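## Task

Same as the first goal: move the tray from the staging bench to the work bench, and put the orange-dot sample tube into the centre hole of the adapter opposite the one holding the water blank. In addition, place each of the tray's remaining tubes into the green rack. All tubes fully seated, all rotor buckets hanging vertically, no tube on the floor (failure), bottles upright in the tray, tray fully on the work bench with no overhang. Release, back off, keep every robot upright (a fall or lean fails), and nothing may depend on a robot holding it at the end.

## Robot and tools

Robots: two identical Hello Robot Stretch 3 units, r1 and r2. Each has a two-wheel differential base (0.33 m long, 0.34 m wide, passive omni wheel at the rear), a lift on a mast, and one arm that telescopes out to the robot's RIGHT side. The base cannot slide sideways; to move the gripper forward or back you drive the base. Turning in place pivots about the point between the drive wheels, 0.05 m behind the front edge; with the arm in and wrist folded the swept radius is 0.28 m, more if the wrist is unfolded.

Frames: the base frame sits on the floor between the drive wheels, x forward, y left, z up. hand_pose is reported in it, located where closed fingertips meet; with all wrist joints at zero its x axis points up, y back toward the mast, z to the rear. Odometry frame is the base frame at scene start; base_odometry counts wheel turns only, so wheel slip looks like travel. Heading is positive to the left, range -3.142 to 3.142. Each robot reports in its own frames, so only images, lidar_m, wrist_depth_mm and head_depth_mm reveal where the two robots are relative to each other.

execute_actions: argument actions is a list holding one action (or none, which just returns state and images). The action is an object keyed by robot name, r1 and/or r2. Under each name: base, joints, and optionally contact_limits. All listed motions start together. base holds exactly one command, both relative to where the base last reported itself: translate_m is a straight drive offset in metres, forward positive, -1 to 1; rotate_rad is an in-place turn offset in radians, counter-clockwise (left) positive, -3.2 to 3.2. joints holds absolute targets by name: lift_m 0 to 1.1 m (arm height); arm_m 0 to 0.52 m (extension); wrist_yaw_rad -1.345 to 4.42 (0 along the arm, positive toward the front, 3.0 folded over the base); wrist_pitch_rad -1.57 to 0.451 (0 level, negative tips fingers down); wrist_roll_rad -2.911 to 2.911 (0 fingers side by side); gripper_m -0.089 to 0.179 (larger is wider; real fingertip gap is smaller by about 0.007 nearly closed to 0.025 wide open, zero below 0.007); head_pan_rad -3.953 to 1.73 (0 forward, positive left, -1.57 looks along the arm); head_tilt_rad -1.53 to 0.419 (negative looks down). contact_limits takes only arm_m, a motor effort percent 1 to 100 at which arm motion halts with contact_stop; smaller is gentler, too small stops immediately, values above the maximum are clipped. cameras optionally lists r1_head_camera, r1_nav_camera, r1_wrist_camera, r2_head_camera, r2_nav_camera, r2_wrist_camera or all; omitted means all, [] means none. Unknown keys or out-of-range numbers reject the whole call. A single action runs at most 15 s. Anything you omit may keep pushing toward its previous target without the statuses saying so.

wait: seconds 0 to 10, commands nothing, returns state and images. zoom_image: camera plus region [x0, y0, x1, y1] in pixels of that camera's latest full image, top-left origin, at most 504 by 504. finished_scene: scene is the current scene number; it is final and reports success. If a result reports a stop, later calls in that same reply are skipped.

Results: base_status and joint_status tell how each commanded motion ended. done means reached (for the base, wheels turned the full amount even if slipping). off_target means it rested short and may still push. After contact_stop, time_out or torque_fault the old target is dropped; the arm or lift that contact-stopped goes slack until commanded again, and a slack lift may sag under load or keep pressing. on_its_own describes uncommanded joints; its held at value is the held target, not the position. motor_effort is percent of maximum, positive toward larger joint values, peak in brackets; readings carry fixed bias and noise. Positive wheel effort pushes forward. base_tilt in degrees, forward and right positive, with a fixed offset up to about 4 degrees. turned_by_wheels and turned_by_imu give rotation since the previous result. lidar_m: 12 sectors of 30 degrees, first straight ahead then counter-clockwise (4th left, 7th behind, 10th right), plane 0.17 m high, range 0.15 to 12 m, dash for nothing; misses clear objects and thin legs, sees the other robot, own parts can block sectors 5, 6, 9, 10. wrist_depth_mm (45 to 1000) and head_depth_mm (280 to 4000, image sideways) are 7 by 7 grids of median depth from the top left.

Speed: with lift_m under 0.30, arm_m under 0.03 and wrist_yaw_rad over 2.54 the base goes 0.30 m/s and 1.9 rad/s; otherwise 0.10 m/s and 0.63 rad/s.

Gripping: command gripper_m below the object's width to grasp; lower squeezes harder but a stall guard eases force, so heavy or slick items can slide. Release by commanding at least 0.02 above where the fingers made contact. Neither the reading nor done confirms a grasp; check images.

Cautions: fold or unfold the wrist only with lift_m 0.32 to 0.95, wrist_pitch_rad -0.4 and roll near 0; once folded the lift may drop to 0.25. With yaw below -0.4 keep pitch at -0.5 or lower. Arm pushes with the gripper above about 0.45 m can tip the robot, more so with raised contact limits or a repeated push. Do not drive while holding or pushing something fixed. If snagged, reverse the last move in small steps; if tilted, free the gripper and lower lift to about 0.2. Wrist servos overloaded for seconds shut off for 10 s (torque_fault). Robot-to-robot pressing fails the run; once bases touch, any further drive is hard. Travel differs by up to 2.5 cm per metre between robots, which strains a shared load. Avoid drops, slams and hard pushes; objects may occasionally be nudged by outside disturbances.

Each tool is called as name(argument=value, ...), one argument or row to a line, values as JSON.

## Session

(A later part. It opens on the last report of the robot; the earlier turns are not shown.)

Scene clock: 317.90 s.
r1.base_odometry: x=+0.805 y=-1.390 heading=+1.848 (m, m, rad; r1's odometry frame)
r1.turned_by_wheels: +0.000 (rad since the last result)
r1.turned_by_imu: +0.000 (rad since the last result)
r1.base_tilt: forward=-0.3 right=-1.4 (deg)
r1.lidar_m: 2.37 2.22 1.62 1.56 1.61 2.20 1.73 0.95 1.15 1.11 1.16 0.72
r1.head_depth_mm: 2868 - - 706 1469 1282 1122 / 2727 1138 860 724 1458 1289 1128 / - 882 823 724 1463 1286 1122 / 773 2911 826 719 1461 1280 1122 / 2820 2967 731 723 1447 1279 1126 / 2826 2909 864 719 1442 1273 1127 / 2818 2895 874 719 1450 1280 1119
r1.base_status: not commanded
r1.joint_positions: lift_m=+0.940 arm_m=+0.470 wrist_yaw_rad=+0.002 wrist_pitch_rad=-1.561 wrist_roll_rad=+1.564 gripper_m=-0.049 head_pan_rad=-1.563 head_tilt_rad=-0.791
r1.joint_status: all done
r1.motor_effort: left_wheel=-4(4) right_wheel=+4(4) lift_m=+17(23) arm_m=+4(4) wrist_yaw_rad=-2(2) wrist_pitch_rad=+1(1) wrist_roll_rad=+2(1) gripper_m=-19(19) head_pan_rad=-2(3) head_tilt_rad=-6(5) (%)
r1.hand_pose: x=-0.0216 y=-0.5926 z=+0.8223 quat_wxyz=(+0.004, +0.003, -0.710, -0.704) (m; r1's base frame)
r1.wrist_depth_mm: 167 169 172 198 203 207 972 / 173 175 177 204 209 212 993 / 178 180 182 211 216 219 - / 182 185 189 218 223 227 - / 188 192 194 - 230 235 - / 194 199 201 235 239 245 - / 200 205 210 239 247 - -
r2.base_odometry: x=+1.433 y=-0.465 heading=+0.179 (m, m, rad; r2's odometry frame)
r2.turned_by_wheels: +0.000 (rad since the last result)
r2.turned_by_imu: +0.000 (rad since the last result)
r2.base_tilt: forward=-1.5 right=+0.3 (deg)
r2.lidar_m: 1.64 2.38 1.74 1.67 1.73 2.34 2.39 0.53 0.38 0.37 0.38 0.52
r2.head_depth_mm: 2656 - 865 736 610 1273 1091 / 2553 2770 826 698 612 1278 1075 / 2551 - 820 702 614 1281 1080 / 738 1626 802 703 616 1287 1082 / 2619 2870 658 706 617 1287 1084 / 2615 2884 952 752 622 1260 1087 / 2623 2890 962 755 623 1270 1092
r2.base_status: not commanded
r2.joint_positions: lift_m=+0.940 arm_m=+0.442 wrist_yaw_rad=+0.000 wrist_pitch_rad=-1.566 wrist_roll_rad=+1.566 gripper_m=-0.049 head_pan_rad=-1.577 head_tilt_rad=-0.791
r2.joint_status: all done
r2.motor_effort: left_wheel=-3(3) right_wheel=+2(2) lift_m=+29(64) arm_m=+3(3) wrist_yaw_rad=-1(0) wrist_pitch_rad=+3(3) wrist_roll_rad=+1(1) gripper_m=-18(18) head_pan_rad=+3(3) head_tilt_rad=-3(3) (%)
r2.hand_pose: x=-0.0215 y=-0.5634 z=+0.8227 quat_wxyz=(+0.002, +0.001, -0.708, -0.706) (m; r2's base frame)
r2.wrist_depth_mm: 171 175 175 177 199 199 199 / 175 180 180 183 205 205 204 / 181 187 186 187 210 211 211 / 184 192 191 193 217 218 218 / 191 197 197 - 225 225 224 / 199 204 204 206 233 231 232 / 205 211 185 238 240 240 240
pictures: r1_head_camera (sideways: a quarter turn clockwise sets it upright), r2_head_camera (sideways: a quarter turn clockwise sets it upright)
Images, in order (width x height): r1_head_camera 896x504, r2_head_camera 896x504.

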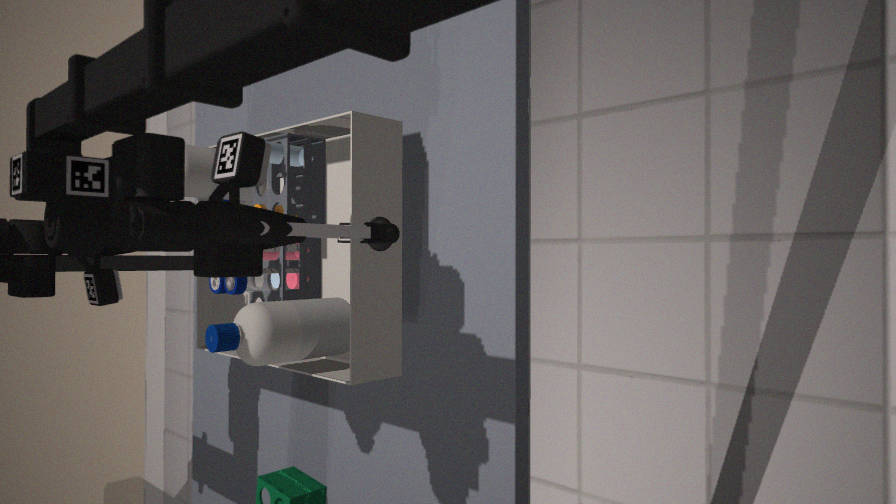

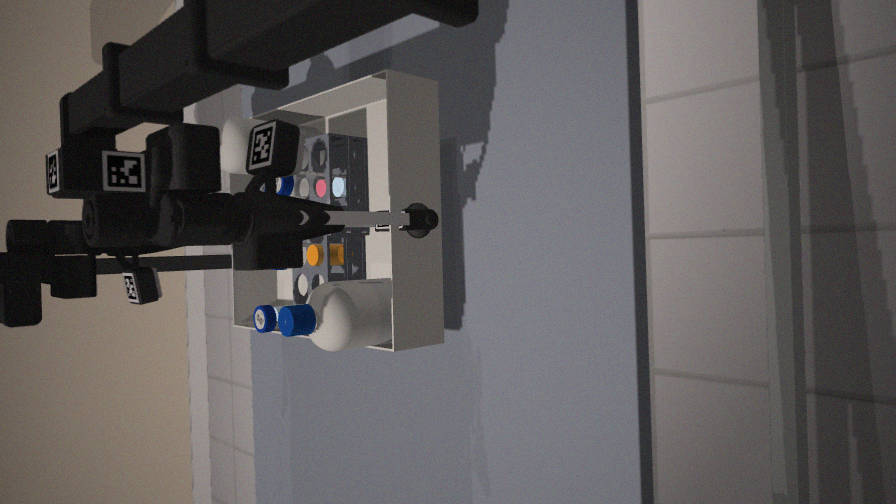

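execute_actions(
  actions=[
    {"r1":{"joints":{"lift_m":0.921}},"r2":{"joints":{"lift_m":0.921}}},
  ],
  cameras=[],
)

execute_actions(
  actions=[
    {"r1":{"joints":{"gripper_m":0.06}},"r2":{"joints":{"gripper_m":0.06}}},
  ],
  cameras=[],
)

execute_actions(
  actions=[
    {"r1":{"joints":{"lift_m":1.1,"wrist_roll_rad":0.0}},"r2":{"joints":{"lift_m":1.1}}},
  ],
  cameras=[],
)

execute_actions(
  actions=[
    {"r1":{"joints":{"arm_m":0.5,"head_pan_rad":-1.3}},"r2":{"joints":{"arm_m":0.0,"wrist_roll_rad":0,"head_pan_rad":-0.9,"head_tilt_rad":-0.5}}},
  ],
  cameras=["r1_wrist_camera","r1_head_camera","r2_head_camera","r2_nav_camera"],
)

Scene clock: 325.90 s.
r1.base_odometry: x=+0.805 y=-1.390 heading=+1.848 (m, m, rad; r1's odometry frame)
r1.turned_by_wheels: +0.000 (rad since the last result)
r1.turned_by_imu: +0.001 (rad since the last result)
r1.base_tilt: forward=-0.3 right=-1.4 (deg)
r1.lidar_m: 2.37 2.22 1.62 1.56 1.61 2.21 1.73 0.95 1.16 1.11 1.15 0.72
r1.head_depth_mm: 2804 3175 - 685 1466 1273 1120 / 2732 1144 842 722 1455 1283 1121 / 2709 898 828 726 1461 1280 1120 / 773 1612 846 721 1464 1287 1124 / 2823 2935 751 722 1454 1280 1129 / 2817 2928 891 720 1453 1278 1117 / 2846 2901 883 718 1444 1273 1120
r1.base_status: not commanded
r1.joint_positions: lift_m=+0.921 arm_m=+0.470 wrist_yaw_rad=+0.002 wrist_pitch_rad=-1.561 wrist_roll_rad=+1.564 gripper_m=-0.049 head_pan_rad=-1.563 head_tilt_rad=-0.791
r1.joint_status: all done
r1.motor_effort: left_wheel=-4(4) right_wheel=+4(4) lift_m=+17(19) arm_m=+4(4) wrist_yaw_rad=-2(2) wrist_pitch_rad=+1(1) wrist_roll_rad=+1(1) gripper_m=-20(18) head_pan_rad=-2(3) head_tilt_rad=-5(5) (%)
r1.hand_pose: x=-0.0216 y=-0.5926 z=+0.8033 quat_wxyz=(+0.004, +0.003, -0.710, -0.704) (m; r1's base frame)
r1.wrist_depth_mm: 168 169 172 181 185 187 951 / 173 174 177 186 191 194 983 / 178 179 183 192 196 199 - / 181 186 188 198 203 206 - / 189 191 194 - 210 213 - / 194 199 201 214 218 222 - / 201 204 209 218 224 230 -
r2.base_odometry: x=+1.433 y=-0.465 heading=+0.179 (m, m, rad; r2's odometry frame)
r2.turned_by_wheels: +0.000 (rad since the last result)
r2.turned_by_imu: +0.000 (rad since the last result)
r2.base_tilt: forward=-1.5 right=+0.3 (deg)
r2.lidar_m: 1.64 2.39 1.73 1.67 1.72 2.34 2.40 0.53 0.38 0.37 0.38 0.52
r2.head_depth_mm: 2654 2916 - 736 609 1272 1090 / 2579 - 835 705 612 1283 1075 / 2587 - 817 706 614 1279 1077 / 746 1589 814 705 616 1287 1081 / 2633 2863 785 704 618 1294 1084 / 2616 2853 956 750 618 1263 1082 / 2616 2895 960 756 623 1274 1092
r2.base_status: not commanded
r2.joint_positions: lift_m=+0.921 arm_m=+0.442 wrist_yaw_rad=+0.000 wrist_pitch_rad=-1.566 wrist_roll_rad=+1.566 gripper_m=-0.049 head_pan_rad=-1.577 head_tilt_rad=-0.791
r2.joint_status: all done
r2.motor_effort: left_wheel=-3(3) right_wheel=+2(3) lift_m=+29(27) arm_m=+3(3) wrist_yaw_rad=+1(0) wrist_pitch_rad=+3(3) wrist_roll_rad=+1(1) gripper_m=-18(18) head_pan_rad=+3(3) head_tilt_rad=-2(3) (%)
r2.hand_pose: x=-0.0215 y=-0.5634 z=+0.8037 quat_wxyz=(+0.002, +0.001, -0.708, -0.706) (m; r2's base frame)
r2.wrist_depth_mm: 171 175 175 177 181 182 181 / 175 180 180 183 187 187 187 / 181 186 186 188 194 192 192 / 185 191 192 193 198 198 198 / 190 197 197 - 204 205 205 / 199 205 203 206 213 212 212 / 206 212 183 217 218 220 219
pictures: none
No camera images: the call's "cameras" was empty. Leave "cameras" out to get every camera's image.

Scene clock: 327.50 s.
r1.base_odometry: x=+0.805 y=-1.390 heading=+1.848 (m, m, rad; r1's odometry frame)
r1.turned_by_wheels: +0.000 (rad since the last result)
r1.turned_by_imu: +0.000 (rad since the last result)
r1.base_tilt: forward=-0.2 right=-1.3 (deg)
r1.lidar_m: 2.37 2.22 1.62 1.56 1.61 2.20 1.74 0.95 1.15 1.11 1.16 0.72
r1.head_depth_mm: 2853 3093 - 689 1449 1280 1122 / 2706 1142 841 724 1471 1287 1122 / 2707 - 840 723 1462 1283 1117 / 774 1617 846 722 1448 1277 1121 / 2798 2940 747 720 1453 1275 1115 / 2804 2907 894 715 1461 1275 1122 / 2877 2901 878 720 1452 1269 1113
r1.base_status: not commanded
r1.joint_positions: lift_m=+0.921 arm_m=+0.470 wrist_yaw_rad=+0.002 wrist_pitch_rad=-1.560 wrist_roll_rad=+1.564 gripper_m=+0.060 head_pan_rad=-1.563 head_tilt_rad=-0.791
r1.joint_status: all done
r1.motor_effort: left_wheel=-4(4) right_wheel=+4(4) lift_m=+17(17) arm_m=+4(4) wrist_yaw_rad=-2(2) wrist_pitch_rad=+0(1) wrist_roll_rad=+1(1) gripper_m=+0(80) head_pan_rad=-2(2) head_tilt_rad=-5(5) (%)
r1.hand_pose: x=-0.0216 y=-0.5930 z=+0.8033 quat_wxyz=(+0.004, +0.003, -0.711, -0.704) (m; r1's base frame)
r1.wrist_depth_mm: 173 175 178 181 185 187 953 / 177 181 183 186 191 194 973 / 183 186 189 191 197 200 - / 186 192 195 199 203 206 - / 194 198 200 205 210 214 - / 198 204 210 212 218 222 - / 204 209 215 220 225 232 -
r2.base_odometry: x=+1.433 y=-0.465 heading=+0.179 (m, m, rad; r2's odometry frame)
r2.turned_by_wheels: +0.000 (rad since the last result)
r2.turned_by_imu: +0.000 (rad since the last result)
r2.base_tilt: forward=-1.5 right=+0.3 (deg)
r2.lidar_m: 1.64 2.39 1.73 1.67 1.73 2.34 2.40 0.53 0.38 0.37 0.38 0.52
r2.head_depth_mm: 2649 2902 - 738 610 1273 1093 / 2590 - 866 709 613 1278 1078 / 2593 - 833 709 613 1289 1078 / 745 1649 832 707 617 1282 1078 / 2629 2887 788 704 618 1288 1087 / 2624 2864 954 753 620 1270 1085 / 2611 2906 956 755 623 1275 1087
r2.base_status: not commanded
r2.joint_positions: lift_m=+0.921 arm_m=+0.442 wrist_yaw_rad=+0.000 wrist_pitch_rad=-1.560 wrist_roll_rad=+1.566 gripper_m=+0.060 head_pan_rad=-1.577 head_tilt_rad=-0.791
r2.joint_status: all done
r2.motor_effort: left_wheel=-3(3) right_wheel=+2(2) lift_m=+28(28) arm_m=+2(3) wrist_yaw_rad=+1(0) wrist_pitch_rad=+0(3) wrist_roll_rad=+1(1) gripper_m=+0(80) head_pan_rad=+2(3) head_tilt_rad=-3(3) (%)
r2.hand_pose: x=-0.0215 y=-0.5650 z=+0.8036 quat_wxyz=(+0.002, +0.001, -0.711, -0.704) (m; r2's base frame)
r2.wrist_depth_mm: 176 180 180 179 181 181 180 / 172 185 186 186 187 185 186 / 186 192 191 191 193 192 191 / 192 197 197 199 198 198 197 / 180 206 203 204 204 206 204 / 182 212 213 212 - 212 211 / 196 219 191 217 219 218 218
pictures: none
No camera images: the call's "cameras" was empty. Leave "cameras" out to get every camera's image.

Scene clock: 329.97 s.
r1.base_odometry: x=+0.805 y=-1.390 heading=+1.848 (m, m, rad; r1's odometry frame)
r1.turned_by_wheels: +0.000 (rad since the last result)
r1.turned_by_imu: +0.001 (rad since the last result)
r1.base_tilt: forward=-0.3 right=-1.4 (deg)
r1.lidar_m: 2.36 2.22 1.62 1.56 1.61 2.21 1.73 0.95 1.16 1.11 1.15 0.72
r1.head_depth_mm: 2805 2954 908 727 1466 1284 1127 / 2891 2944 874 724 1458 1284 1121 / 2873 1066 842 723 1465 1283 1123 / 2078 1629 852 723 1456 1281 1117 / 2798 2906 750 722 1455 1288 1112 / 2817 2953 891 716 1448 1273 1113 / 2836 2951 878 720 1455 1270 1113
r1.base_status: not commanded
r1.joint_positions: lift_m=+1.100 arm_m=+0.470 wrist_yaw_rad=+0.001 wrist_pitch_rad=-1.561 wrist_roll_rad=+0.005 gripper_m=+0.060 head_pan_rad=-1.563 head_tilt_rad=-0.791
r1.joint_status: all done
r1.motor_effort: left_wheel=-4(4) right_wheel=+4(4) lift_m=+22(22) arm_m=+3(4) wrist_yaw_rad=-1(2) wrist_pitch_rad=+0(1) wrist_roll_rad=-2(4) gripper_m=+1(1) head_pan_rad=-2(2) head_tilt_rad=-5(5) (%)
r1.hand_pose: x=-0.0217 y=-0.5930 z=+0.9820 quat_wxyz=(+0.502, +0.497, -0.503, -0.499) (m; r1's base frame)
r1.wrist_depth_mm: 334 206 315 340 299 361 366 / 346 218 349 360 363 372 377 / 356 354 362 369 376 388 393 / 370 372 375 379 387 396 404 / 383 390 391 396 406 409 420 / 395 398 - 411 - - - / - - - - - - -
r2.base_odometry: x=+1.433 y=-0.465 heading=+0.179 (m, m, rad; r2's odometry frame)
r2.turned_by_wheels: +0.000 (rad since the last result)
r2.turned_by_imu: +0.000 (rad since the last result)
r2.base_tilt: forward=-1.5 right=+0.3 (deg)
r2.lidar_m: 1.64 2.39 1.74 1.67 1.72 2.34 2.40 0.53 0.39 0.37 0.38 0.52
r2.head_depth_mm: 2671 2901 928 736 610 1273 1095 / 2605 2906 864 710 612 1278 1075 / 2603 2879 841 707 612 1282 1080 / 2621 2823 834 706 616 1279 1078 / 2629 2881 788 706 618 1293 1084 / 2642 2886 954 750 621 1267 1084 / 2614 2883 961 757 623 1275 1092
r2.base_status: not commanded
r2.joint_positions: lift_m=+1.099 arm_m=+0.442 wrist_yaw_rad=+0.000 wrist_pitch_rad=-1.560 wrist_roll_rad=+1.566 gripper_m=+0.060 head_pan_rad=-1.577 head_tilt_rad=-0.791
r2.joint_status: all done
r2.motor_effort: left_wheel=-3(3) right_wheel=+2(2) lift_m=+62(68) arm_m=+2(2) wrist_yaw_rad=+1(2) wrist_pitch_rad=-1(0) wrist_roll_rad=+1(1) gripper_m=+1(0) head_pan_rad=+3(2) head_tilt_rad=-3(3) (%)
r2.hand_pose: x=-0.0215 y=-0.5651 z=+0.9807 quat_wxyz=(+0.002, +0.001, -0.711, -0.703) (m; r2's base frame)
r2.wrist_depth_mm: 275 346 347 346 344 342 - / 293 300 357 355 356 357 - / 365 308 367 369 370 368 - / 384 320 377 378 380 382 - / 399 324 359 386 388 397 - / 368 336 258 402 - 415 - / 431 425 418 422 420 - -
pictures: none
No camera images: the call's "cameras" was empty. Leave "cameras" out to get every camera's image.

Scene clock: 334.40 s.
r1.base_odometry: x=+0.805 y=-1.390 heading=+1.848 (m, m, rad; r1's odometry frame)
r1.turned_by_wheels: +0.000 (rad since the last result)
r1.turned_by_imu: +0.001 (rad since the last result)
r1.base_tilt: forward=-0.2 right=-1.3 (deg)
r1.lidar_m: 2.37 2.22 1.62 1.56 1.61 2.20 1.73 0.95 1.15 1.11 1.16 0.72
r1.head_depth_mm: - 2964 828 697 1402 1286 1127 / 2735 2950 825 702 1421 1279 1118 / 2818 2950 751 720 1463 1291 1124 / 2944 1182 896 723 1460 1278 1119 / 2988 1180 892 721 1490 1281 1115 / 3122 1177 894 743 1485 1289 1117 / 3158 2924 890 759 1445 1268 1112
r1.base_status: not commanded
r1.joint_positions: lift_m=+1.100 arm_m=+0.500 wrist_yaw_rad=+0.001 wrist_pitch_rad=-1.561 wrist_roll_rad=+0.004 gripper_m=+0.060 head_pan_rad=-1.307 head_tilt_rad=-0.791
r1.joint_status: all done
r1.motor_effort: left_wheel=-4(4) right_wheel=+4(4) lift_m=+22(22) arm_m=+4(4) wrist_yaw_rad=-1(1) wrist_pitch_rad=+0(1) wrist_roll_rad=-2(2) gripper_m=+1(0) head_pan_rad=+3(19) head_tilt_rad=-4(6) (%)
r1.hand_pose: x=-0.0217 y=-0.6230 z=+0.9820 quat_wxyz=(+0.502, +0.497, -0.503, -0.499) (m; r1's base frame)
r1.wrist_depth_mm: 335 292 289 291 292 361 368 / 346 206 345 359 356 372 376 / 358 233 367 370 371 385 391 / 369 368 374 380 387 395 408 / 382 387 386 400 406 414 420 / 392 396 411 410 420 426 437 / - - - - - - -
r2.base_odometry: x=+1.433 y=-0.465 heading=+0.179 (m, m, rad; r2's odometry frame)
r2.turned_by_wheels: +0.000 (rad since the last result)
r2.turned_by_imu: +0.000 (rad since the last result)
r2.base_tilt: forward=-1.6 right=+0.2 (deg)
r2.lidar_m: 1.65 2.39 1.74 1.67 1.73 2.34 2.39 0.53 0.38 0.37 0.38 0.52
r2.head_depth_mm: 2662 2834 3083 1101 805 632 519 / 2850 3052 3307 1115 807 633 549 / 3019 3295 3551 1125 813 637 1169 / 3260 3559 3773 1127 816 640 1265 / 3387 3671 3832 1141 822 708 1279 / 3117 3328 3422 1350 826 1461 1186 / 2845 3016 2991 1269 865 1114 1246
r2.base_status: not commanded
r2.joint_positions: lift_m=+1.099 arm_m=+0.002 wrist_yaw_rad=+0.000 wrist_pitch_rad=-1.560 wrist_roll_rad=+0.004 gripper_m=+0.060 head_pan_rad=-0.907 head_tilt_rad=-0.507
r2.joint_status: all done
joint sent to its limit — the command would take r2.arm_m past its lower limit, so that joint was sent only as far as its limit.
r2.motor_effort: left_wheel=-3(3) right_wheel=+2(2) lift_m=+62(62) arm_m=-4(5) wrist_yaw_rad=-1(0) wrist_pitch_rad=+0(0) wrist_roll_rad=-1(3) gripper_m=+1(0) head_pan_rad=+2(34) head_tilt_rad=+2(18) (%)
r2.hand_pose: x=-0.0216 y=-0.1252 z=+0.9807 quat_wxyz=(+0.502, +0.496, -0.503, -0.499) (m; r2's base frame)
r2.wrist_depth_mm: - - - - - - 769 / - - - - - - - / - - - - - - - / - - - - - - - / - - - - - - - / - - - - - - - / - - - - - - -
pictures: r1_head_camera (sideways: a quarter turn clockwise sets it upright), r1_wrist_camera, r2_head_camera (sideways: a quarter turn clockwise sets it upright), r2_nav_camera (sideways: a quarter turn counterclockwise sets it upright)
Images, in order (width x height): r1_head_camera 896x504, r1_wrist_camera 644x364, r2_head_camera 896x504, r2_nav_camera 672x504.

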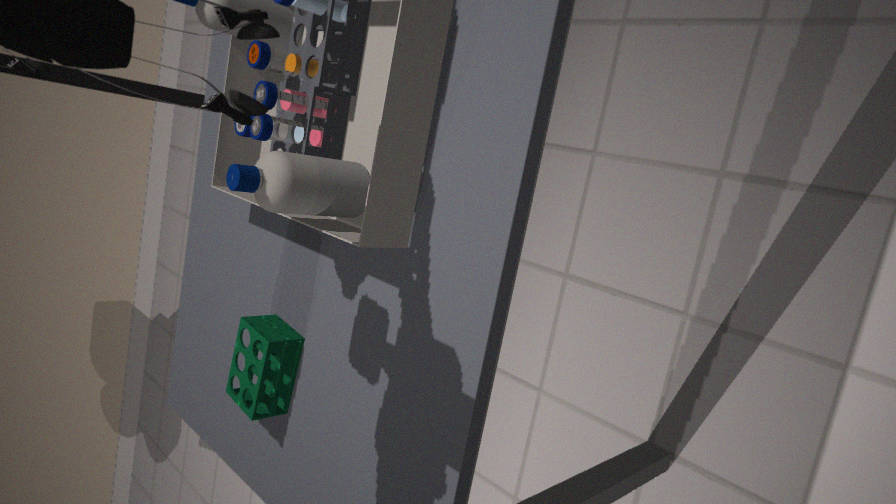

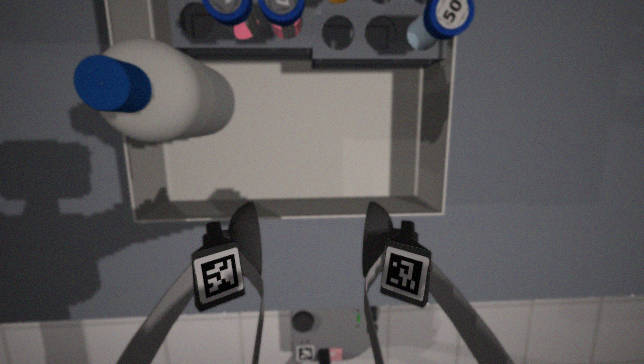

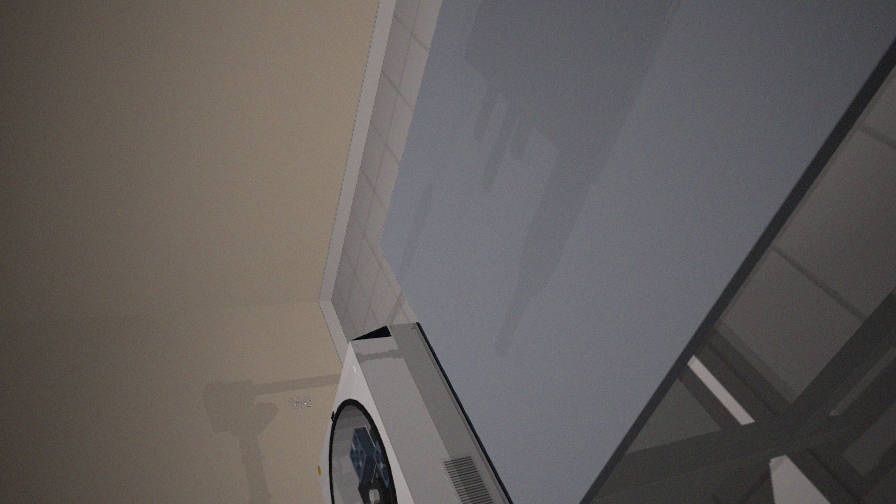

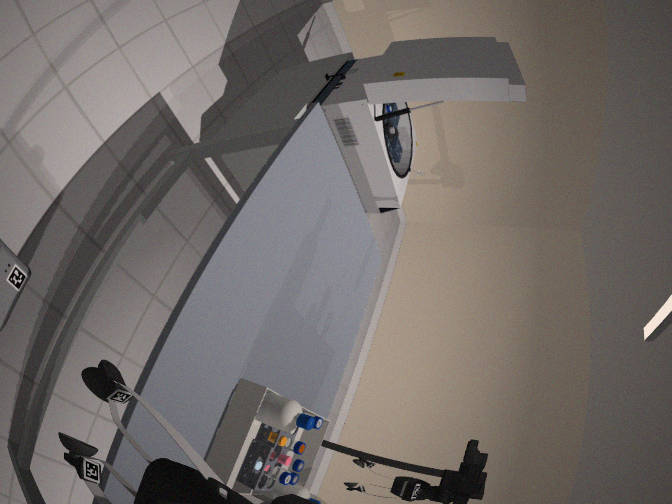

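execute_actions(
  actions=[
    {"r1":{"base":{"rotate_rad":-0.5},"joints":{"arm_m":0.2}},"r2":{"base":{"rotate_rad":-0.4}}},
  ],
  cameras=[],
)

execute_actions(
  actions=[
    {"r1":{"base":{"translate_m":0.42}},"r2":{"base":{"translate_m":0.24}}},
  ],
  cameras=[],
)

execute_actions(
  actions=[
    {"r1":{"base":{"rotate_rad":0.5}},"r2":{"base":{"rotate_rad":0.405}}},
  ],
  cameras=[],
)

execute_actions(
  actions=[
    {"r1":{"base":{"translate_m":-0.37},"joints":{"head_pan_rad":-1.57}},"r2":{"base":{"translate_m":-0.25},"joints":{"head_pan_rad":-1.57,"head_tilt_rad":-0.8}}},
  ],
  cameras=["r1_head_camera","r2_head_camera"],
)

Scene clock: 358.60 s.
r1.base_odometry: x=+0.805 y=-1.390 heading=+1.348 (m, m, rad; r1's odometry frame)
r1.turned_by_wheels: -0.500 (rad since the last result)
r1.turned_by_imu: -0.500 (rad since the last result)
r1.base_tilt: forward=-0.3 right=-1.5 (deg)
r1.lidar_m: 0.72 2.36 2.17 1.61 1.58 1.63 2.26 1.57 0.95 1.15 1.11 1.16
r1.head_depth_mm: 3130 - 829 768 1491 1285 1126 / 3101 1221 874 745 1504 1282 1125 / 3043 1192 901 742 1495 1276 1131 / 2934 1189 859 723 1467 1281 1123 / 2853 926 842 720 1460 1275 1115 / 2722 1534 830 699 1414 1278 1123 / 2717 2886 725 695 1380 1278 1119
r1.base_status: done
r1.joint_positions: lift_m=+1.100 arm_m=+0.200 wrist_yaw_rad=+0.001 wrist_pitch_rad=-1.561 wrist_roll_rad=+0.002 gripper_m=+0.060 head_pan_rad=-1.307 head_tilt_rad=-0.791
r1.joint_status: all done
r1.motor_effort: left_wheel=+5(12) right_wheel=-3(8) lift_m=+22(22) arm_m=-3(2) wrist_yaw_rad=-1(1) wrist_pitch_rad=+0(1) wrist_roll_rad=-1(2) gripper_m=+0(0) head_pan_rad=+2(3) head_tilt_rad=-5(4) (%)
r1.hand_pose: x=-0.0217 y=-0.3238 z=+0.9820 quat_wxyz=(+0.502, +0.497, -0.503, -0.498) (m; r1's base frame)
r1.wrist_depth_mm: 339 340 347 - - - - / 349 350 - - - - - / 358 - - - - - - / - - - - - - - / - - - - - - - / - - - - - - - / - - - - - - -
r2.base_odometry: x=+1.433 y=-0.465 heading=-0.221 (m, m, rad; r2's odometry frame)
r2.turned_by_wheels: -0.400 (rad since the last result)
r2.turned_by_imu: -0.395 (rad since the last result)
r2.base_tilt: forward=-1.5 right=+0.3 (deg)
r2.lidar_m: 0.59 2.86 2.13 1.69 1.67 1.79 2.70 2.39 0.47 0.37 0.37 0.40
r2.head_depth_mm: 1335 2638 2863 971 782 630 521 / 2482 2668 2965 1002 771 633 522 / 2554 2809 3108 1122 679 636 537 / 2639 2942 3185 1132 816 639 555 / 2689 2973 3324 1140 822 642 571 / 2804 3097 3410 1154 824 645 1190 / 2878 3146 3521 1151 830 648 1221
r2.base_status: done
r2.joint_positions: lift_m=+1.099 arm_m=+0.002 wrist_yaw_rad=+0.000 wrist_pitch_rad=-1.560 wrist_roll_rad=+0.004 gripper_m=+0.060 head_pan_rad=-0.907 head_tilt_rad=-0.507
r2.joint_status: not commanded
r2.motor_effort: left_wheel=+4(8) right_wheel=-2(5) lift_m=+63(62) arm_m=-4(4) wrist_yaw_rad=-2(0) wrist_pitch_rad=+0(0) wrist_roll_rad=-1(1) gripper_m=+0(0) head_pan_rad=+3(3) head_tilt_rad=+3(3) (%)
r2.hand_pose: x=-0.0216 y=-0.1252 z=+0.9807 quat_wxyz=(+0.502, +0.496, -0.503, -0.499) (m; r2's base frame)
r2.wrist_depth_mm: 349 - - - - - - / - - - - - - - / - - - - - - - / - - - - - - - / - - - - - - - / - - - - - - - / - - - - - - -
pictures: none
No camera images: the call's "cameras" was empty. Leave "cameras" out to get every camera's image.

Scene clock: 364.03 s.
r1.base_odometry: x=+0.898 y=-0.980 heading=+1.349 (m, m, rad; r1's odometry frame)
r1.turned_by_wheels: +0.000 (rad since the last result)
r1.turned_by_imu: +0.001 (rad since the last result)
r1.base_tilt: forward=-0.1 right=-1.3 (deg)
r1.lidar_m: 2.15 1.97 2.44 1.82 1.78 1.83 2.56 1.22 1.27 0.94 0.91 0.32
r1.head_depth_mm: 2954 - 753 740 606 1253 1128 / 2797 2886 626 652 605 1229 1125 / 2735 2974 865 702 606 1202 1122 / 2739 2927 869 721 604 552 1129 / 2662 2872 896 720 603 539 1118 / 2586 2770 893 719 603 527 1121 / 2515 2809 888 716 600 515 803
r1.base_status: done
r1.joint_positions: lift_m=+1.100 arm_m=+0.200 wrist_yaw_rad=+0.001 wrist_pitch_rad=-1.561 wrist_roll_rad=+0.002 gripper_m=+0.060 head_pan_rad=-1.307 head_tilt_rad=-0.791
r1.joint_status: not commanded
r1.motor_effort: left_wheel=+5(10) right_wheel=-3(5) lift_m=+22(22) arm_m=-3(3) wrist_yaw_rad=-1(1) wrist_pitch_rad=+0(0) wrist_roll_rad=-1(1) gripper_m=+1(0) head_pan_rad=+3(3) head_tilt_rad=-5(5) (%)
r1.hand_pose: x=-0.0217 y=-0.3238 z=+0.9820 quat_wxyz=(+0.502, +0.497, -0.503, -0.498) (m; r1's base frame)
r1.wrist_depth_mm: 340 342 346 346 356 362 366 / 349 351 356 364 369 374 - / 357 363 368 375 381 - - / 368 377 382 385 - - - / 383 386 389 - - - - / 394 400 - - - - - / 410 - - - - - -
r2.base_odometry: x=+1.667 y=-0.517 heading=-0.221 (m, m, rad; r2's odometry frame)
r2.turned_by_wheels: +0.000 (rad since the last result)
r2.turned_by_imu: +0.001 (rad since the last result)
r2.base_tilt: forward=-1.5 right=+0.3 (deg)
r2.lidar_m: 0.44 2.64 2.26 1.79 1.77 1.90 2.85 0.75 0.35 0.28 0.27 0.30
r2.head_depth_mm: 2409 2566 2848 2665 797 631 520 / 2454 2650 2935 2684 807 634 521 / 2506 2737 3021 2672 811 637 523 / 2587 2787 3110 2708 817 640 526 / 2637 2881 3195 1137 819 641 528 / 2714 2976 3296 1150 826 646 530 / 2805 3060 3437 2773 833 648 531
r2.base_status: done
r2.joint_positions: lift_m=+1.099 arm_m=+0.002 wrist_yaw_rad=+0.000 wrist_pitch_rad=-1.560 wrist_roll_rad=+0.004 gripper_m=+0.060 head_pan_rad=-0.907 head_tilt_rad=-0.507
r2.joint_status: not commanded
r2.motor_effort: left_wheel=+4(9) right_wheel=-2(3) lift_m=+63(62) arm_m=-4(4) wrist_yaw_rad=-1(0) wrist_pitch_rad=+0(0) wrist_roll_rad=-1(2) gripper_m=+0(0) head_pan_rad=+3(3) head_tilt_rad=+2(3) (%)
r2.hand_pose: x=-0.0216 y=-0.1252 z=+0.9807 quat_wxyz=(+0.502, +0.496, -0.503, -0.499) (m; r2's base frame)
r2.wrist_depth_mm: 349 351 350 351 910 - - / 358 359 362 - - - - / 366 949 - - - - - / - - - - - - - / - - - - - - - / - - - - - - - / - - - - - - -
pictures: none
No camera images: the call's "cameras" was empty. Leave "cameras" out to get every camera's image.

Scene clock: 365.77 s.
r1.base_odometry: x=+0.898 y=-0.980 heading=+1.848 (m, m, rad; r1's odometry frame)
r1.turned_by_wheels: +0.500 (rad since the last result)
r1.turned_by_imu: +0.501 (rad since the last result)
r1.base_tilt: forward=-0.3 right=-1.4 (deg)
r1.lidar_m: 1.97 2.50 1.83 1.75 1.82 2.49 1.22 1.23 0.95 0.91 0.32 2.15
r1.head_depth_mm: 2525 - 833 746 608 519 1124 / 2584 2820 868 702 604 532 1126 / 2677 2905 902 713 604 541 1122 / 2755 2941 897 723 603 551 1116 / 2835 2938 2217 718 603 774 1097 / 2911 2900 2203 1792 600 1193 1117 / 3015 2897 2231 1778 1480 1276 1121
r1.base_status: done
r1.joint_positions: lift_m=+1.100 arm_m=+0.200 wrist_yaw_rad=+0.001 wrist_pitch_rad=-1.561 wrist_roll_rad=+0.002 gripper_m=+0.060 head_pan_rad=-1.307 head_tilt_rad=-0.791
r1.joint_status: not commanded
r1.motor_effort: left_wheel=-4(8) right_wheel=+3(7) lift_m=+22(22) arm_m=-3(3) wrist_yaw_rad=-1(1) wrist_pitch_rad=+0(1) wrist_roll_rad=-2(1) gripper_m=+1(0) head_pan_rad=+3(2) head_tilt_rad=-5(5) (%)
r1.hand_pose: x=-0.0217 y=-0.3238 z=+0.9820 quat_wxyz=(+0.502, +0.497, -0.503, -0.498) (m; r1's base frame)
r1.wrist_depth_mm: 342 342 348 353 358 335 365 / - 351 357 364 368 363 377 / - 366 369 374 379 384 393 / - 374 381 385 392 402 404 / - 387 391 398 407 - - / - - - - - - - / - - - - - - -
r2.base_odometry: x=+1.667 y=-0.517 heading=+0.184 (m, m, rad; r2's odometry frame)
r2.turned_by_wheels: +0.405 (rad since the last result)
r2.turned_by_imu: +0.400 (rad since the last result)
r2.base_tilt: forward=-1.5 right=+0.3 (deg)
r2.lidar_m: 1.32 2.51 1.83 1.76 1.83 2.48 2.60 0.39 0.28 0.27 0.28 0.39
r2.head_depth_mm: 2573 2784 3020 2649 802 631 521 / 2721 2967 3218 1113 808 634 522 / 2932 3156 3454 1116 811 637 523 / 3163 3447 3716 2567 817 640 526 / 3157 3431 3614 1280 821 643 572 / 2861 3062 3226 1173 824 644 922 / 2617 2755 2869 1059 1043 714 1218
r2.base_status: done
r2.joint_positions: lift_m=+1.099 arm_m=+0.002 wrist_yaw_rad=+0.000 wrist_pitch_rad=-1.560 wrist_roll_rad=+0.004 gripper_m=+0.060 head_pan_rad=-0.907 head_tilt_rad=-0.507
r2.joint_status: not commanded
r2.motor_effort: left_wheel=-5(9) right_wheel=+3(6) lift_m=+62(62) arm_m=-4(4) wrist_yaw_rad=-1(1) wrist_pitch_rad=+0(0) wrist_roll_rad=-2(1) gripper_m=+0(0) head_pan_rad=+3(2) head_tilt_rad=+2(2) (%)
r2.hand_pose: x=-0.0216 y=-0.1252 z=+0.9807 quat_wxyz=(+0.502, +0.496, -0.503, -0.499) (m; r2's base frame)
r2.wrist_depth_mm: 346 349 350 354 355 353 357 / - 914 912 933 375 365 365 / - - - - - - - / - - - - - - - / - - - - - - - / - - - - - - - / - - - - - - -
pictures: none
No camera images: the call's "cameras" was empty. Leave "cameras" out to get every camera's image.

Scene clock: 370.53 s.
r1.base_odometry: x=+0.999 y=-1.336 heading=+1.848 (m, m, rad; r1's odometry frame)
r1.turned_by_wheels: +0.000 (rad since the last result)
r1.turned_by_imu: +0.001 (rad since the last result)
r1.base_tilt: forward=-0.2 right=-1.2 (deg)
r1.lidar_m: 2.34 2.50 1.82 1.76 1.82 2.49 1.04 0.87 0.95 0.91 0.95 0.61
r1.head_depth_mm: 2790 2850 902 725 607 556 1123 / 2766 2868 869 691 591 554 1123 / - - 803 699 591 551 1121 / 2531 1373 728 696 588 550 1119 / 2633 2901 826 662 588 550 1127 / 2689 2899 893 676 589 549 1118 / 2585 2836 891 717 601 549 1118
r1.base_status: done
r1.joint_positions: lift_m=+1.100 arm_m=+0.200 wrist_yaw_rad=+0.001 wrist_pitch_rad=-1.561 wrist_roll_rad=+0.002 gripper_m=+0.060 head_pan_rad=-1.563 head_tilt_rad=-0.791
r1.joint_status: all done
r1.motor_effort: left_wheel=-3(9) right_wheel=+3(3) lift_m=+22(22) arm_m=-3(3) wrist_yaw_rad=-1(1) wrist_pitch_rad=+0(1) wrist_roll_rad=-1(1) gripper_m=+0(0) head_pan_rad=-2(15) head_tilt_rad=-5(4) (%)
r1.hand_pose: x=-0.0217 y=-0.3238 z=+0.9820 quat_wxyz=(+0.502, +0.497, -0.503, -0.498) (m; r1's base frame)
r1.wrist_depth_mm: 337 294 347 348 350 363 366 / 349 346 355 362 362 374 381 / 356 361 368 374 381 387 391 / 369 375 382 386 389 401 407 / 382 389 391 395 411 - - / - - - - - - - / - - - - - - -
r2.base_odometry: x=+1.422 y=-0.563 heading=+0.184 (m, m, rad; r2's odometry frame)
r2.turned_by_wheels: +0.000 (rad since the last result)
r2.turned_by_imu: -0.001 (rad since the last result)
r2.base_tilt: forward=-1.5 right=+0.3 (deg)
r2.lidar_m: 1.32 2.50 1.82 1.76 1.82 2.48 2.36 0.39 0.29 0.28 0.28 0.39
r2.head_depth_mm: - - - - - - 1004 / - - - - - - 1057 / 2539 - - - - - 1060 / 1156 2800 902 744 633 515 1063 / 2556 2868 889 626 619 538 1067 / 2538 2852 958 731 620 541 1067 / 2571 2868 967 756 624 542 1074
r2.base_status: done
r2.joint_positions: lift_m=+1.099 arm_m=+0.002 wrist_yaw_rad=+0.000 wrist_pitch_rad=-1.560 wrist_roll_rad=+0.004 gripper_m=+0.060 head_pan_rad=-1.563 head_tilt_rad=-0.790
r2.joint_status: all done
r2.motor_effort: left_wheel=-4(11) right_wheel=+3(3) lift_m=+63(63) arm_m=-4(4) wrist_yaw_rad=+0(0) wrist_pitch_rad=-1(0) wrist_roll_rad=-2(1) gripper_m=+0(0) head_pan_rad=-3(36) head_tilt_rad=-3(18) (%)
r2.hand_pose: x=-0.0216 y=-0.1252 z=+0.9807 quat_wxyz=(+0.502, +0.496, -0.503, -0.499) (m; r2's base frame)
r2.wrist_depth_mm: 350 349 351 351 351 356 352 / 929 931 924 943 382 362 368 / - - - - - - - / - - - - - - - / - - - - - - - / - - - - - - - / - - - - - - -
pictures: r1_head_camera (sideways: a quarter turn clockwise sets it upright), r2_head_camera (sideways: a quarter turn clockwise sets it upright)
Images, in order (width x height): r1_head_camera 896x504, r2_head_camera 896x504.

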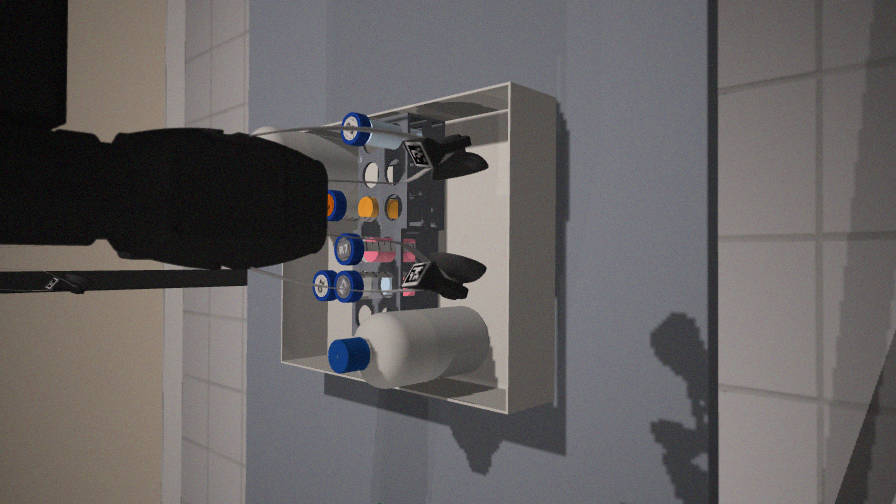

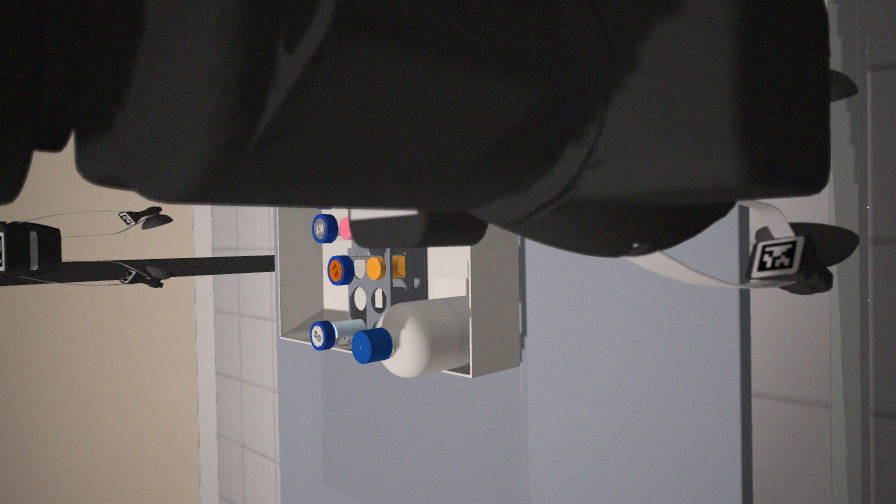

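execute_actions(
  actions=[
    {"r1":{"base":{"translate_m":-0.03},"joints":{"arm_m":0.47}}},
  ],
  cameras=["r1_wrist_camera"],
)

Scene clock: 377.87 s.
r1.base_odometry: x=+1.007 y=-1.365 heading=+1.848 (m, m, rad; r1's odometry frame)
r1.turned_by_wheels: +0.000 (rad since the last result)
r1.turned_by_imu: +0.001 (rad since the last result)
r1.base_tilt: forward=-0.2 right=-1.4 (deg)
r1.lidar_m: 2.37 2.50 1.82 1.76 1.83 2.48 1.01 0.84 0.95 0.91 0.95 0.64
r1.head_depth_mm: 2634 2867 903 725 608 553 1125 / 2673 2892 900 705 597 554 1118 / 2666 2927 764 700 590 553 1124 / 2667 2899 823 698 591 553 1118 / 2608 2810 826 677 590 552 1122 / 2640 2860 847 631 587 550 1111 / 2640 2848 890 718 601 551 1116
r1.base_status: done
r1.joint_positions: lift_m=+1.100 arm_m=+0.470 wrist_yaw_rad=+0.000 wrist_pitch_rad=-1.560 wrist_roll_rad=+0.002 gripper_m=+0.060 head_pan_rad=-1.563 head_tilt_rad=-0.791
r1.joint_status: all done
r1.motor_effort: left_wheel=-3(10) right_wheel=+3(5) lift_m=+22(22) arm_m=+3(6) wrist_yaw_rad=+0(1) wrist_pitch_rad=+0(0) wrist_roll_rad=-1(1) gripper_m=+0(1) head_pan_rad=-3(3) head_tilt_rad=-6(4) (%)
r1.hand_pose: x=-0.0216 y=-0.5931 z=+0.9820 quat_wxyz=(+0.502, +0.497, -0.503, -0.498) (m; r1's base frame)
r1.wrist_depth_mm: 335 337 343 345 216 361 365 / 345 347 357 355 365 373 378 / 358 341 361 370 374 386 392 / 366 339 311 318 377 399 403 / 382 321 261 396 406 415 423 / 393 249 407 413 421 429 435 / 404 226 394 390 432 441 451
r2.base_odometry: x=+1.422 y=-0.563 heading=+0.184 (m, m, rad; r2's odometry frame)
r2.turned_by_wheels: +0.000 (rad since the last result)
r2.turned_by_imu: +0.000 (rad since the last result)
r2.base_tilt: forward=-1.6 right=+0.3 (deg)
r2.lidar_m: 1.32 2.51 1.82 1.76 1.83 2.49 2.36 0.39 0.29 0.28 0.28 0.39
r2.head_depth_mm: - - - - - - 1007 / - - - - - - 1057 / 2530 - - - - - 1056 / 539 2786 890 743 632 516 1060 / 2411 2865 889 625 619 540 1064 / 2559 2858 958 731 622 540 1066 / 2557 2849 965 757 624 541 1073
r2.base_status: not commanded
r2.joint_positions: lift_m=+1.099 arm_m=+0.002 wrist_yaw_rad=+0.000 wrist_pitch_rad=-1.560 wrist_roll_rad=+0.004 gripper_m=+0.060 head_pan_rad=-1.563 head_tilt_rad=-0.790
r2.joint_status: not commanded
r2.motor_effort: left_wheel=-4(4) right_wheel=+3(3) lift_m=+63(62) arm_m=-4(4) wrist_yaw_rad=+0(0) wrist_pitch_rad=+0(0) wrist_roll_rad=-1(1) gripper_m=+0(0) head_pan_rad=-3(3) head_tilt_rad=-5(4) (%)
r2.hand_pose: x=-0.0216 y=-0.1252 z=+0.9807 quat_wxyz=(+0.502, +0.496, -0.503, -0.499) (m; r2's base frame)
r2.wrist_depth_mm: 350 351 351 353 356 354 357 / 924 920 934 932 381 368 365 / - - - - - - - / - - - - - - - / - - - - - - - / - - - - - - - / - - - - - - -
pictures: r1_wrist_camera
Images, in order (width x height): r1_wrist_camera 644x364.

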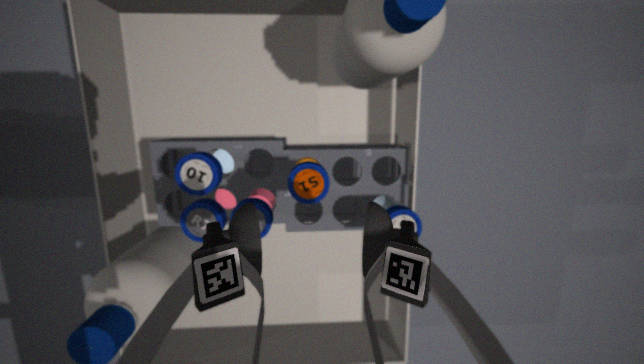

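execute_actions(
  actions=[
    {"r1":{"joints":{"gripper_m":0.07,"lift_m":1.0}}},
  ],
  cameras=["r1_wrist_camera","r1_head_camera"],
)

Scene clock: 394.87 s.
r1.base_odometry: x=+1.007 y=-1.365 heading=+1.848 (m, m, rad; r1's odometry frame)
r1.turned_by_wheels: +0.000 (rad since the last result)
r1.turned_by_imu: +0.001 (rad since the last result)
r1.base_tilt: forward=-0.2 right=-1.4 (deg)
r1.lidar_m: 2.37 2.50 1.82 1.76 1.82 2.48 1.01 0.84 0.95 0.91 0.95 0.64
r1.head_depth_mm: - 2882 906 724 608 553 1123 / 2686 2874 901 708 599 553 1124 / 2770 2815 765 703 591 553 1113 / 2607 2740 825 701 588 551 1118 / 2625 2795 824 678 588 551 1116 / 2668 2847 851 629 589 550 1122 / 2652 2880 893 717 601 551 1117
r1.base_status: not commanded
r1.joint_positions: lift_m=+1.020 arm_m=+0.470 wrist_yaw_rad=-0.001 wrist_pitch_rad=-1.558 wrist_roll_rad=+0.003 gripper_m=+0.070 head_pan_rad=-1.563 head_tilt_rad=-0.791
r1.joint_status: lift_m contact_stop (moved -0.080 of -0.100); the others done
r1.on_its_own: lift_m is slack since a contact_stop, until your next command for it (your +1.000 is given up)
r1.motor_effort: left_wheel=-3(4) right_wheel=+3(4) lift_m=+17(17) arm_m=+2(4) wrist_yaw_rad=+1(1) wrist_pitch_rad=-1(1) wrist_roll_rad=-1(1) gripper_m=-1(46) head_pan_rad=-2(2) head_tilt_rad=-5(5) (%)
r1.hand_pose: x=-0.0216 y=-0.5939 z=+0.9018 quat_wxyz=(+0.502, +0.496, -0.504, -0.498) (m; r1's base frame)
r1.wrist_depth_mm: 252 267 269 271 151 283 288 / 251 276 279 283 247 293 297 / 249 282 287 291 291 301 306 / 250 178 240 235 242 312 317 / 255 237 242 246 248 323 329 / 247 216 317 321 - 335 340 / 179 216 328 335 331 347 353
r2.base_odometry: x=+1.422 y=-0.563 heading=+0.184 (m, m, rad; r2's odometry frame)
r2.turned_by_wheels: +0.000 (rad since the last result)
r2.turned_by_imu: +0.000 (rad since the last result)
r2.base_tilt: forward=-1.6 right=+0.3 (deg)
r2.lidar_m: 1.32 2.51 1.83 1.76 1.82 2.49 2.36 0.39 0.29 0.27 0.29 0.39
r2.head_depth_mm: - - - - - - 1007 / - - - - - - 1059 / 2560 - - - - - 1057 / 2468 2724 890 742 633 515 1059 / 487 2806 872 624 619 540 1065 / 2511 2858 956 734 622 540 1070 / 2561 2876 960 757 624 542 1072
r2.base_status: not commanded
r2.joint_positions: lift_m=+1.099 arm_m=+0.002 wrist_yaw_rad=+0.000 wrist_pitch_rad=-1.560 wrist_roll_rad=+0.004 gripper_m=+0.060 head_pan_rad=-1.563 head_tilt_rad=-0.790
r2.joint_status: not commanded
r2.motor_effort: left_wheel=-4(4) right_wheel=+3(3) lift_m=+62(62) arm_m=-4(4) wrist_yaw_rad=+0(1) wrist_pitch_rad=+0(0) wrist_roll_rad=-1(1) gripper_m=+1(0) head_pan_rad=-4(3) head_tilt_rad=-3(3) (%)
r2.hand_pose: x=-0.0216 y=-0.1252 z=+0.9807 quat_wxyz=(+0.502, +0.496, -0.503, -0.499) (m; r2's base frame)
r2.wrist_depth_mm: 352 349 351 355 350 352 359 / 951 929 926 913 380 361 361 / - - - - - - - / - - - - - - - / - - - - - - - / - - - - - - - / - - - - - - -
pictures: r1_head_camera (sideways: a quarter turn clockwise sets it upright), r1_wrist_camera
Images, in order (width x height): r1_head_camera 896x504, r1_wrist_camera 644x364.

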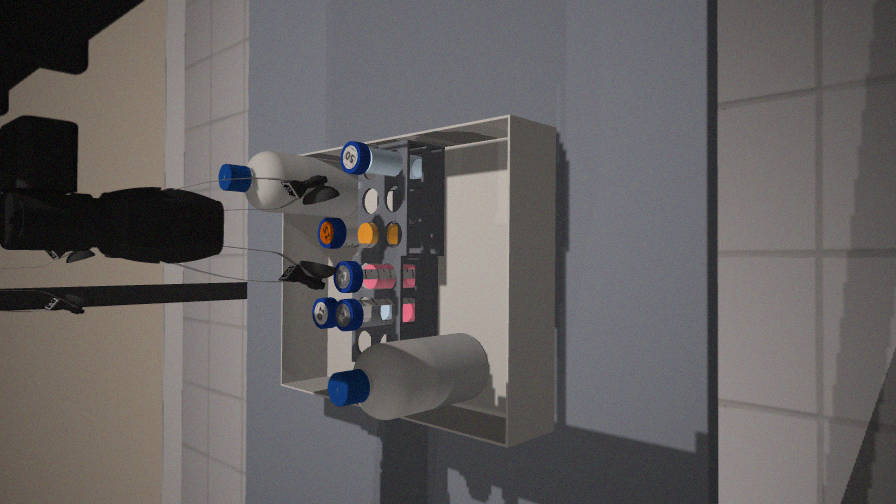

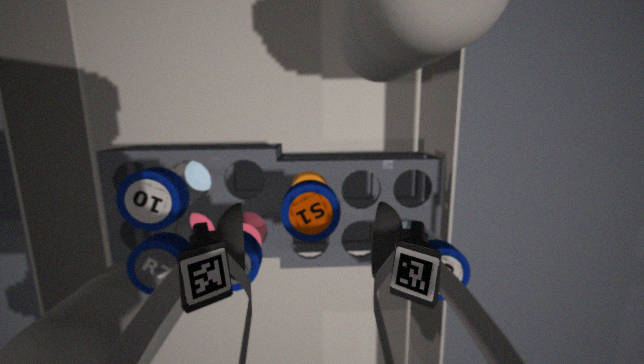

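execute_actions(
  actions=[
    {"r1":{"joints":{"lift_m":1.1}}},
  ],
  cameras=[],
)

execute_actions(
  actions=[
    {"r1":{"joints":{"wrist_roll_rad":1.57,"gripper_m":0.065}}},
  ],
  cameras=["r1_wrist_camera","r1_head_camera"],
)

Scene clock: 403.23 s.
r1.base_odometry: x=+1.007 y=-1.365 heading=+1.848 (m, m, rad; r1's odometry frame)
r1.turned_by_wheels: +0.000 (rad since the last result)
r1.turned_by_imu: +0.001 (rad since the last result)
r1.base_tilt: forward=-0.2 right=-1.5 (deg)
r1.lidar_m: 2.36 2.50 1.83 1.75 1.82 2.48 1.02 0.84 0.95 0.91 0.95 0.64
r1.head_depth_mm: 2641 2861 904 729 606 554 1125 / 2634 2903 899 707 598 553 1133 / 2701 2859 763 700 590 553 1131 / 2657 2868 828 700 589 552 1123 / 2566 2785 826 681 590 552 1114 / 2631 2866 840 630 588 551 1119 / 2645 2835 892 718 600 549 1121
r1.base_status: not commanded
r1.joint_positions: lift_m=+1.100 arm_m=+0.470 wrist_yaw_rad=-0.001 wrist_pitch_rad=-1.558 wrist_roll_rad=+0.003 gripper_m=+0.070 head_pan_rad=-1.563 head_tilt_rad=-0.791
r1.joint_status: all done
r1.motor_effort: left_wheel=-3(3) right_wheel=+3(3) lift_m=+22(23) arm_m=+2(3) wrist_yaw_rad=+1(0) wrist_pitch_rad=-1(1) wrist_roll_rad=-1(1) gripper_m=+0(0) head_pan_rad=-3(2) head_tilt_rad=-5(5) (%)
r1.hand_pose: x=-0.0216 y=-0.5939 z=+0.9819 quat_wxyz=(+0.502, +0.496, -0.504, -0.498) (m; r1's base frame)
r1.wrist_depth_mm: 336 337 345 343 217 361 366 / 347 348 355 356 352 374 378 / 357 355 360 367 374 385 390 / 370 340 313 317 379 396 402 / 381 328 263 394 404 411 420 / 393 249 409 408 - 429 431 / 404 244 395 392 430 443 454
r2.base_odometry: x=+1.422 y=-0.563 heading=+0.184 (m, m, rad; r2's odometry frame)
r2.turned_by_wheels: +0.000 (rad since the last result)
r2.turned_by_imu: +0.000 (rad since the last result)
r2.base_tilt: forward=-1.5 right=+0.3 (deg)
r2.lidar_m: 1.32 2.52 1.83 1.76 1.82 2.49 2.36 0.39 0.29 0.28 0.29 0.39
r2.head_depth_mm: - - - - - - 1007 / - - - - - - 1055 / 2541 - - - - - 1058 / 539 2789 890 744 633 515 1064 / 2431 2841 889 624 618 538 1066 / 2560 2853 957 732 622 541 1066 / 2565 2856 963 756 623 543 1070
r2.base_status: not commanded
r2.joint_positions: lift_m=+1.099 arm_m=+0.002 wrist_yaw_rad=+0.000 wrist_pitch_rad=-1.560 wrist_roll_rad=+0.004 gripper_m=+0.060 head_pan_rad=-1.563 head_tilt_rad=-0.790
r2.joint_status: not commanded
r2.motor_effort: left_wheel=-4(4) right_wheel=+3(3) lift_m=+63(62) arm_m=-4(4) wrist_yaw_rad=+0(0) wrist_pitch_rad=+0(0) wrist_roll_rad=-1(1) gripper_m=+0(0) head_pan_rad=-4(4) head_tilt_rad=-3(3) (%)
r2.hand_pose: x=-0.0216 y=-0.1252 z=+0.9807 quat_wxyz=(+0.502, +0.496, -0.503, -0.499) (m; r2's base frame)
r2.wrist_depth_mm: 347 352 350 354 355 357 353 / 906 934 945 913 384 362 365 / - - - - - - - / - - - - - - - / - - - - - - - / - - - - - - - / - - - - - - -
pictures: none
No camera images: the call's "cameras" was empty. Leave "cameras" out to get every camera's image.

Scene clock: 404.67 s.
r1.base_odometry: x=+1.007 y=-1.365 heading=+1.848 (m, m, rad; r1's odometry frame)
r1.turned_by_wheels: +0.000 (rad since the last result)
r1.turned_by_imu: +0.000 (rad since the last result)
r1.base_tilt: forward=-0.2 right=-1.4 (deg)
r1.lidar_m: 2.37 2.50 1.83 1.76 1.82 2.48 1.01 0.84 0.95 0.91 0.95 0.64
r1.head_depth_mm: 2632 2864 899 725 605 554 1130 / 2742 2874 905 704 598 552 1123 / 2717 2879 765 698 591 553 1119 / 2758 2889 824 699 591 552 1121 / 2631 2800 822 678 588 551 1126 / 2649 2872 852 629 587 550 1106 / 2650 2865 891 719 600 549 1116
r1.base_status: not commanded
r1.joint_positions: lift_m=+1.100 arm_m=+0.470 wrist_yaw_rad=-0.001 wrist_pitch_rad=-1.558 wrist_roll_rad=+1.565 gripper_m=+0.065 head_pan_rad=-1.563 head_tilt_rad=-0.791
r1.joint_status: all done
r1.motor_effort: left_wheel=-3(3) right_wheel=+3(3) lift_m=+22(22) arm_m=+2(2) wrist_yaw_rad=+1(1) wrist_pitch_rad=-1(1) wrist_roll_rad=+2(2) gripper_m=+1(33) head_pan_rad=-3(2) head_tilt_rad=-5(5) (%)
r1.hand_pose: x=-0.0215 y=-0.5936 z=+0.9819 quat_wxyz=(+0.002, +0.001, -0.711, -0.703) (m; r1's base frame)
r1.wrist_depth_mm: 339 341 345 350 356 362 366 / 345 224 353 306 364 367 381 / 358 223 368 313 374 376 394 / 371 369 378 319 384 391 - / 379 383 386 331 403 409 - / 395 394 406 280 - 424 - / 407 406 385 369 276 442 -
r2.base_odometry: x=+1.422 y=-0.563 heading=+0.184 (m, m, rad; r2's odometry frame)
r2.turned_by_wheels: +0.000 (rad since the last result)
r2.turned_by_imu: +0.000 (rad since the last result)
r2.base_tilt: forward=-1.5 right=+0.3 (deg)
r2.lidar_m: 1.32 2.52 1.84 1.76 1.83 2.48 2.36 0.39 0.29 0.28 0.28 0.39
r2.head_depth_mm: - - - - - - 1005 / - - - - - - 1063 / 2550 - - - - - 1058 / 513 2792 891 741 633 515 1063 / 529 2840 890 625 618 539 1065 / 2509 2877 955 731 622 540 1067 / 2580 2867 960 756 623 542 1072
r2.base_status: not commanded
r2.joint_positions: lift_m=+1.099 arm_m=+0.002 wrist_yaw_rad=+0.000 wrist_pitch_rad=-1.560 wrist_roll_rad=+0.004 gripper_m=+0.060 head_pan_rad=-1.563 head_tilt_rad=-0.790
r2.joint_status: not commanded
r2.motor_effort: left_wheel=-4(4) right_wheel=+3(3) lift_m=+62(62) arm_m=-4(4) wrist_yaw_rad=+0(0) wrist_pitch_rad=+0(0) wrist_roll_rad=-1(1) gripper_m=+0(0) head_pan_rad=-3(3) head_tilt_rad=-3(4) (%)
r2.hand_pose: x=-0.0216 y=-0.1252 z=+0.9807 quat_wxyz=(+0.502, +0.496, -0.503, -0.499) (m; r2's base frame)
r2.wrist_depth_mm: 350 349 350 352 351 357 354 / 910 925 933 940 384 363 363 / - - - - - - - / - - - - - - - / - - - - - - - / - - - - - - - / - - - - - - -
pictures: r1_head_camera (sideways: a quarter turn clockwise sets it upright), r1_wrist_camera
Images, in order (width x height): r1_head_camera 896x504, r1_wrist_camera 644x364.

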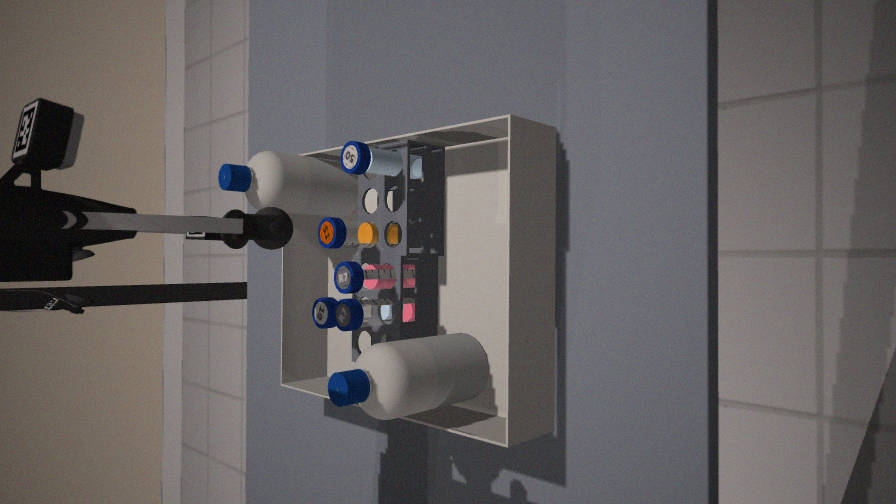

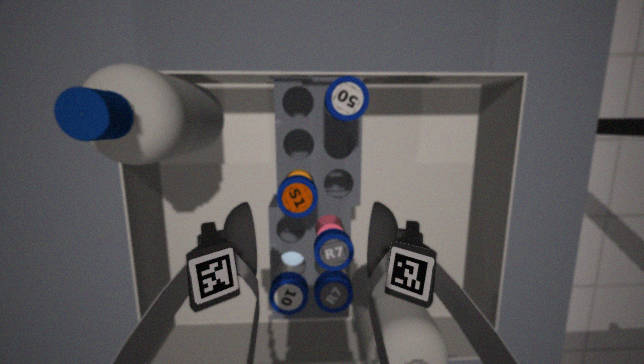

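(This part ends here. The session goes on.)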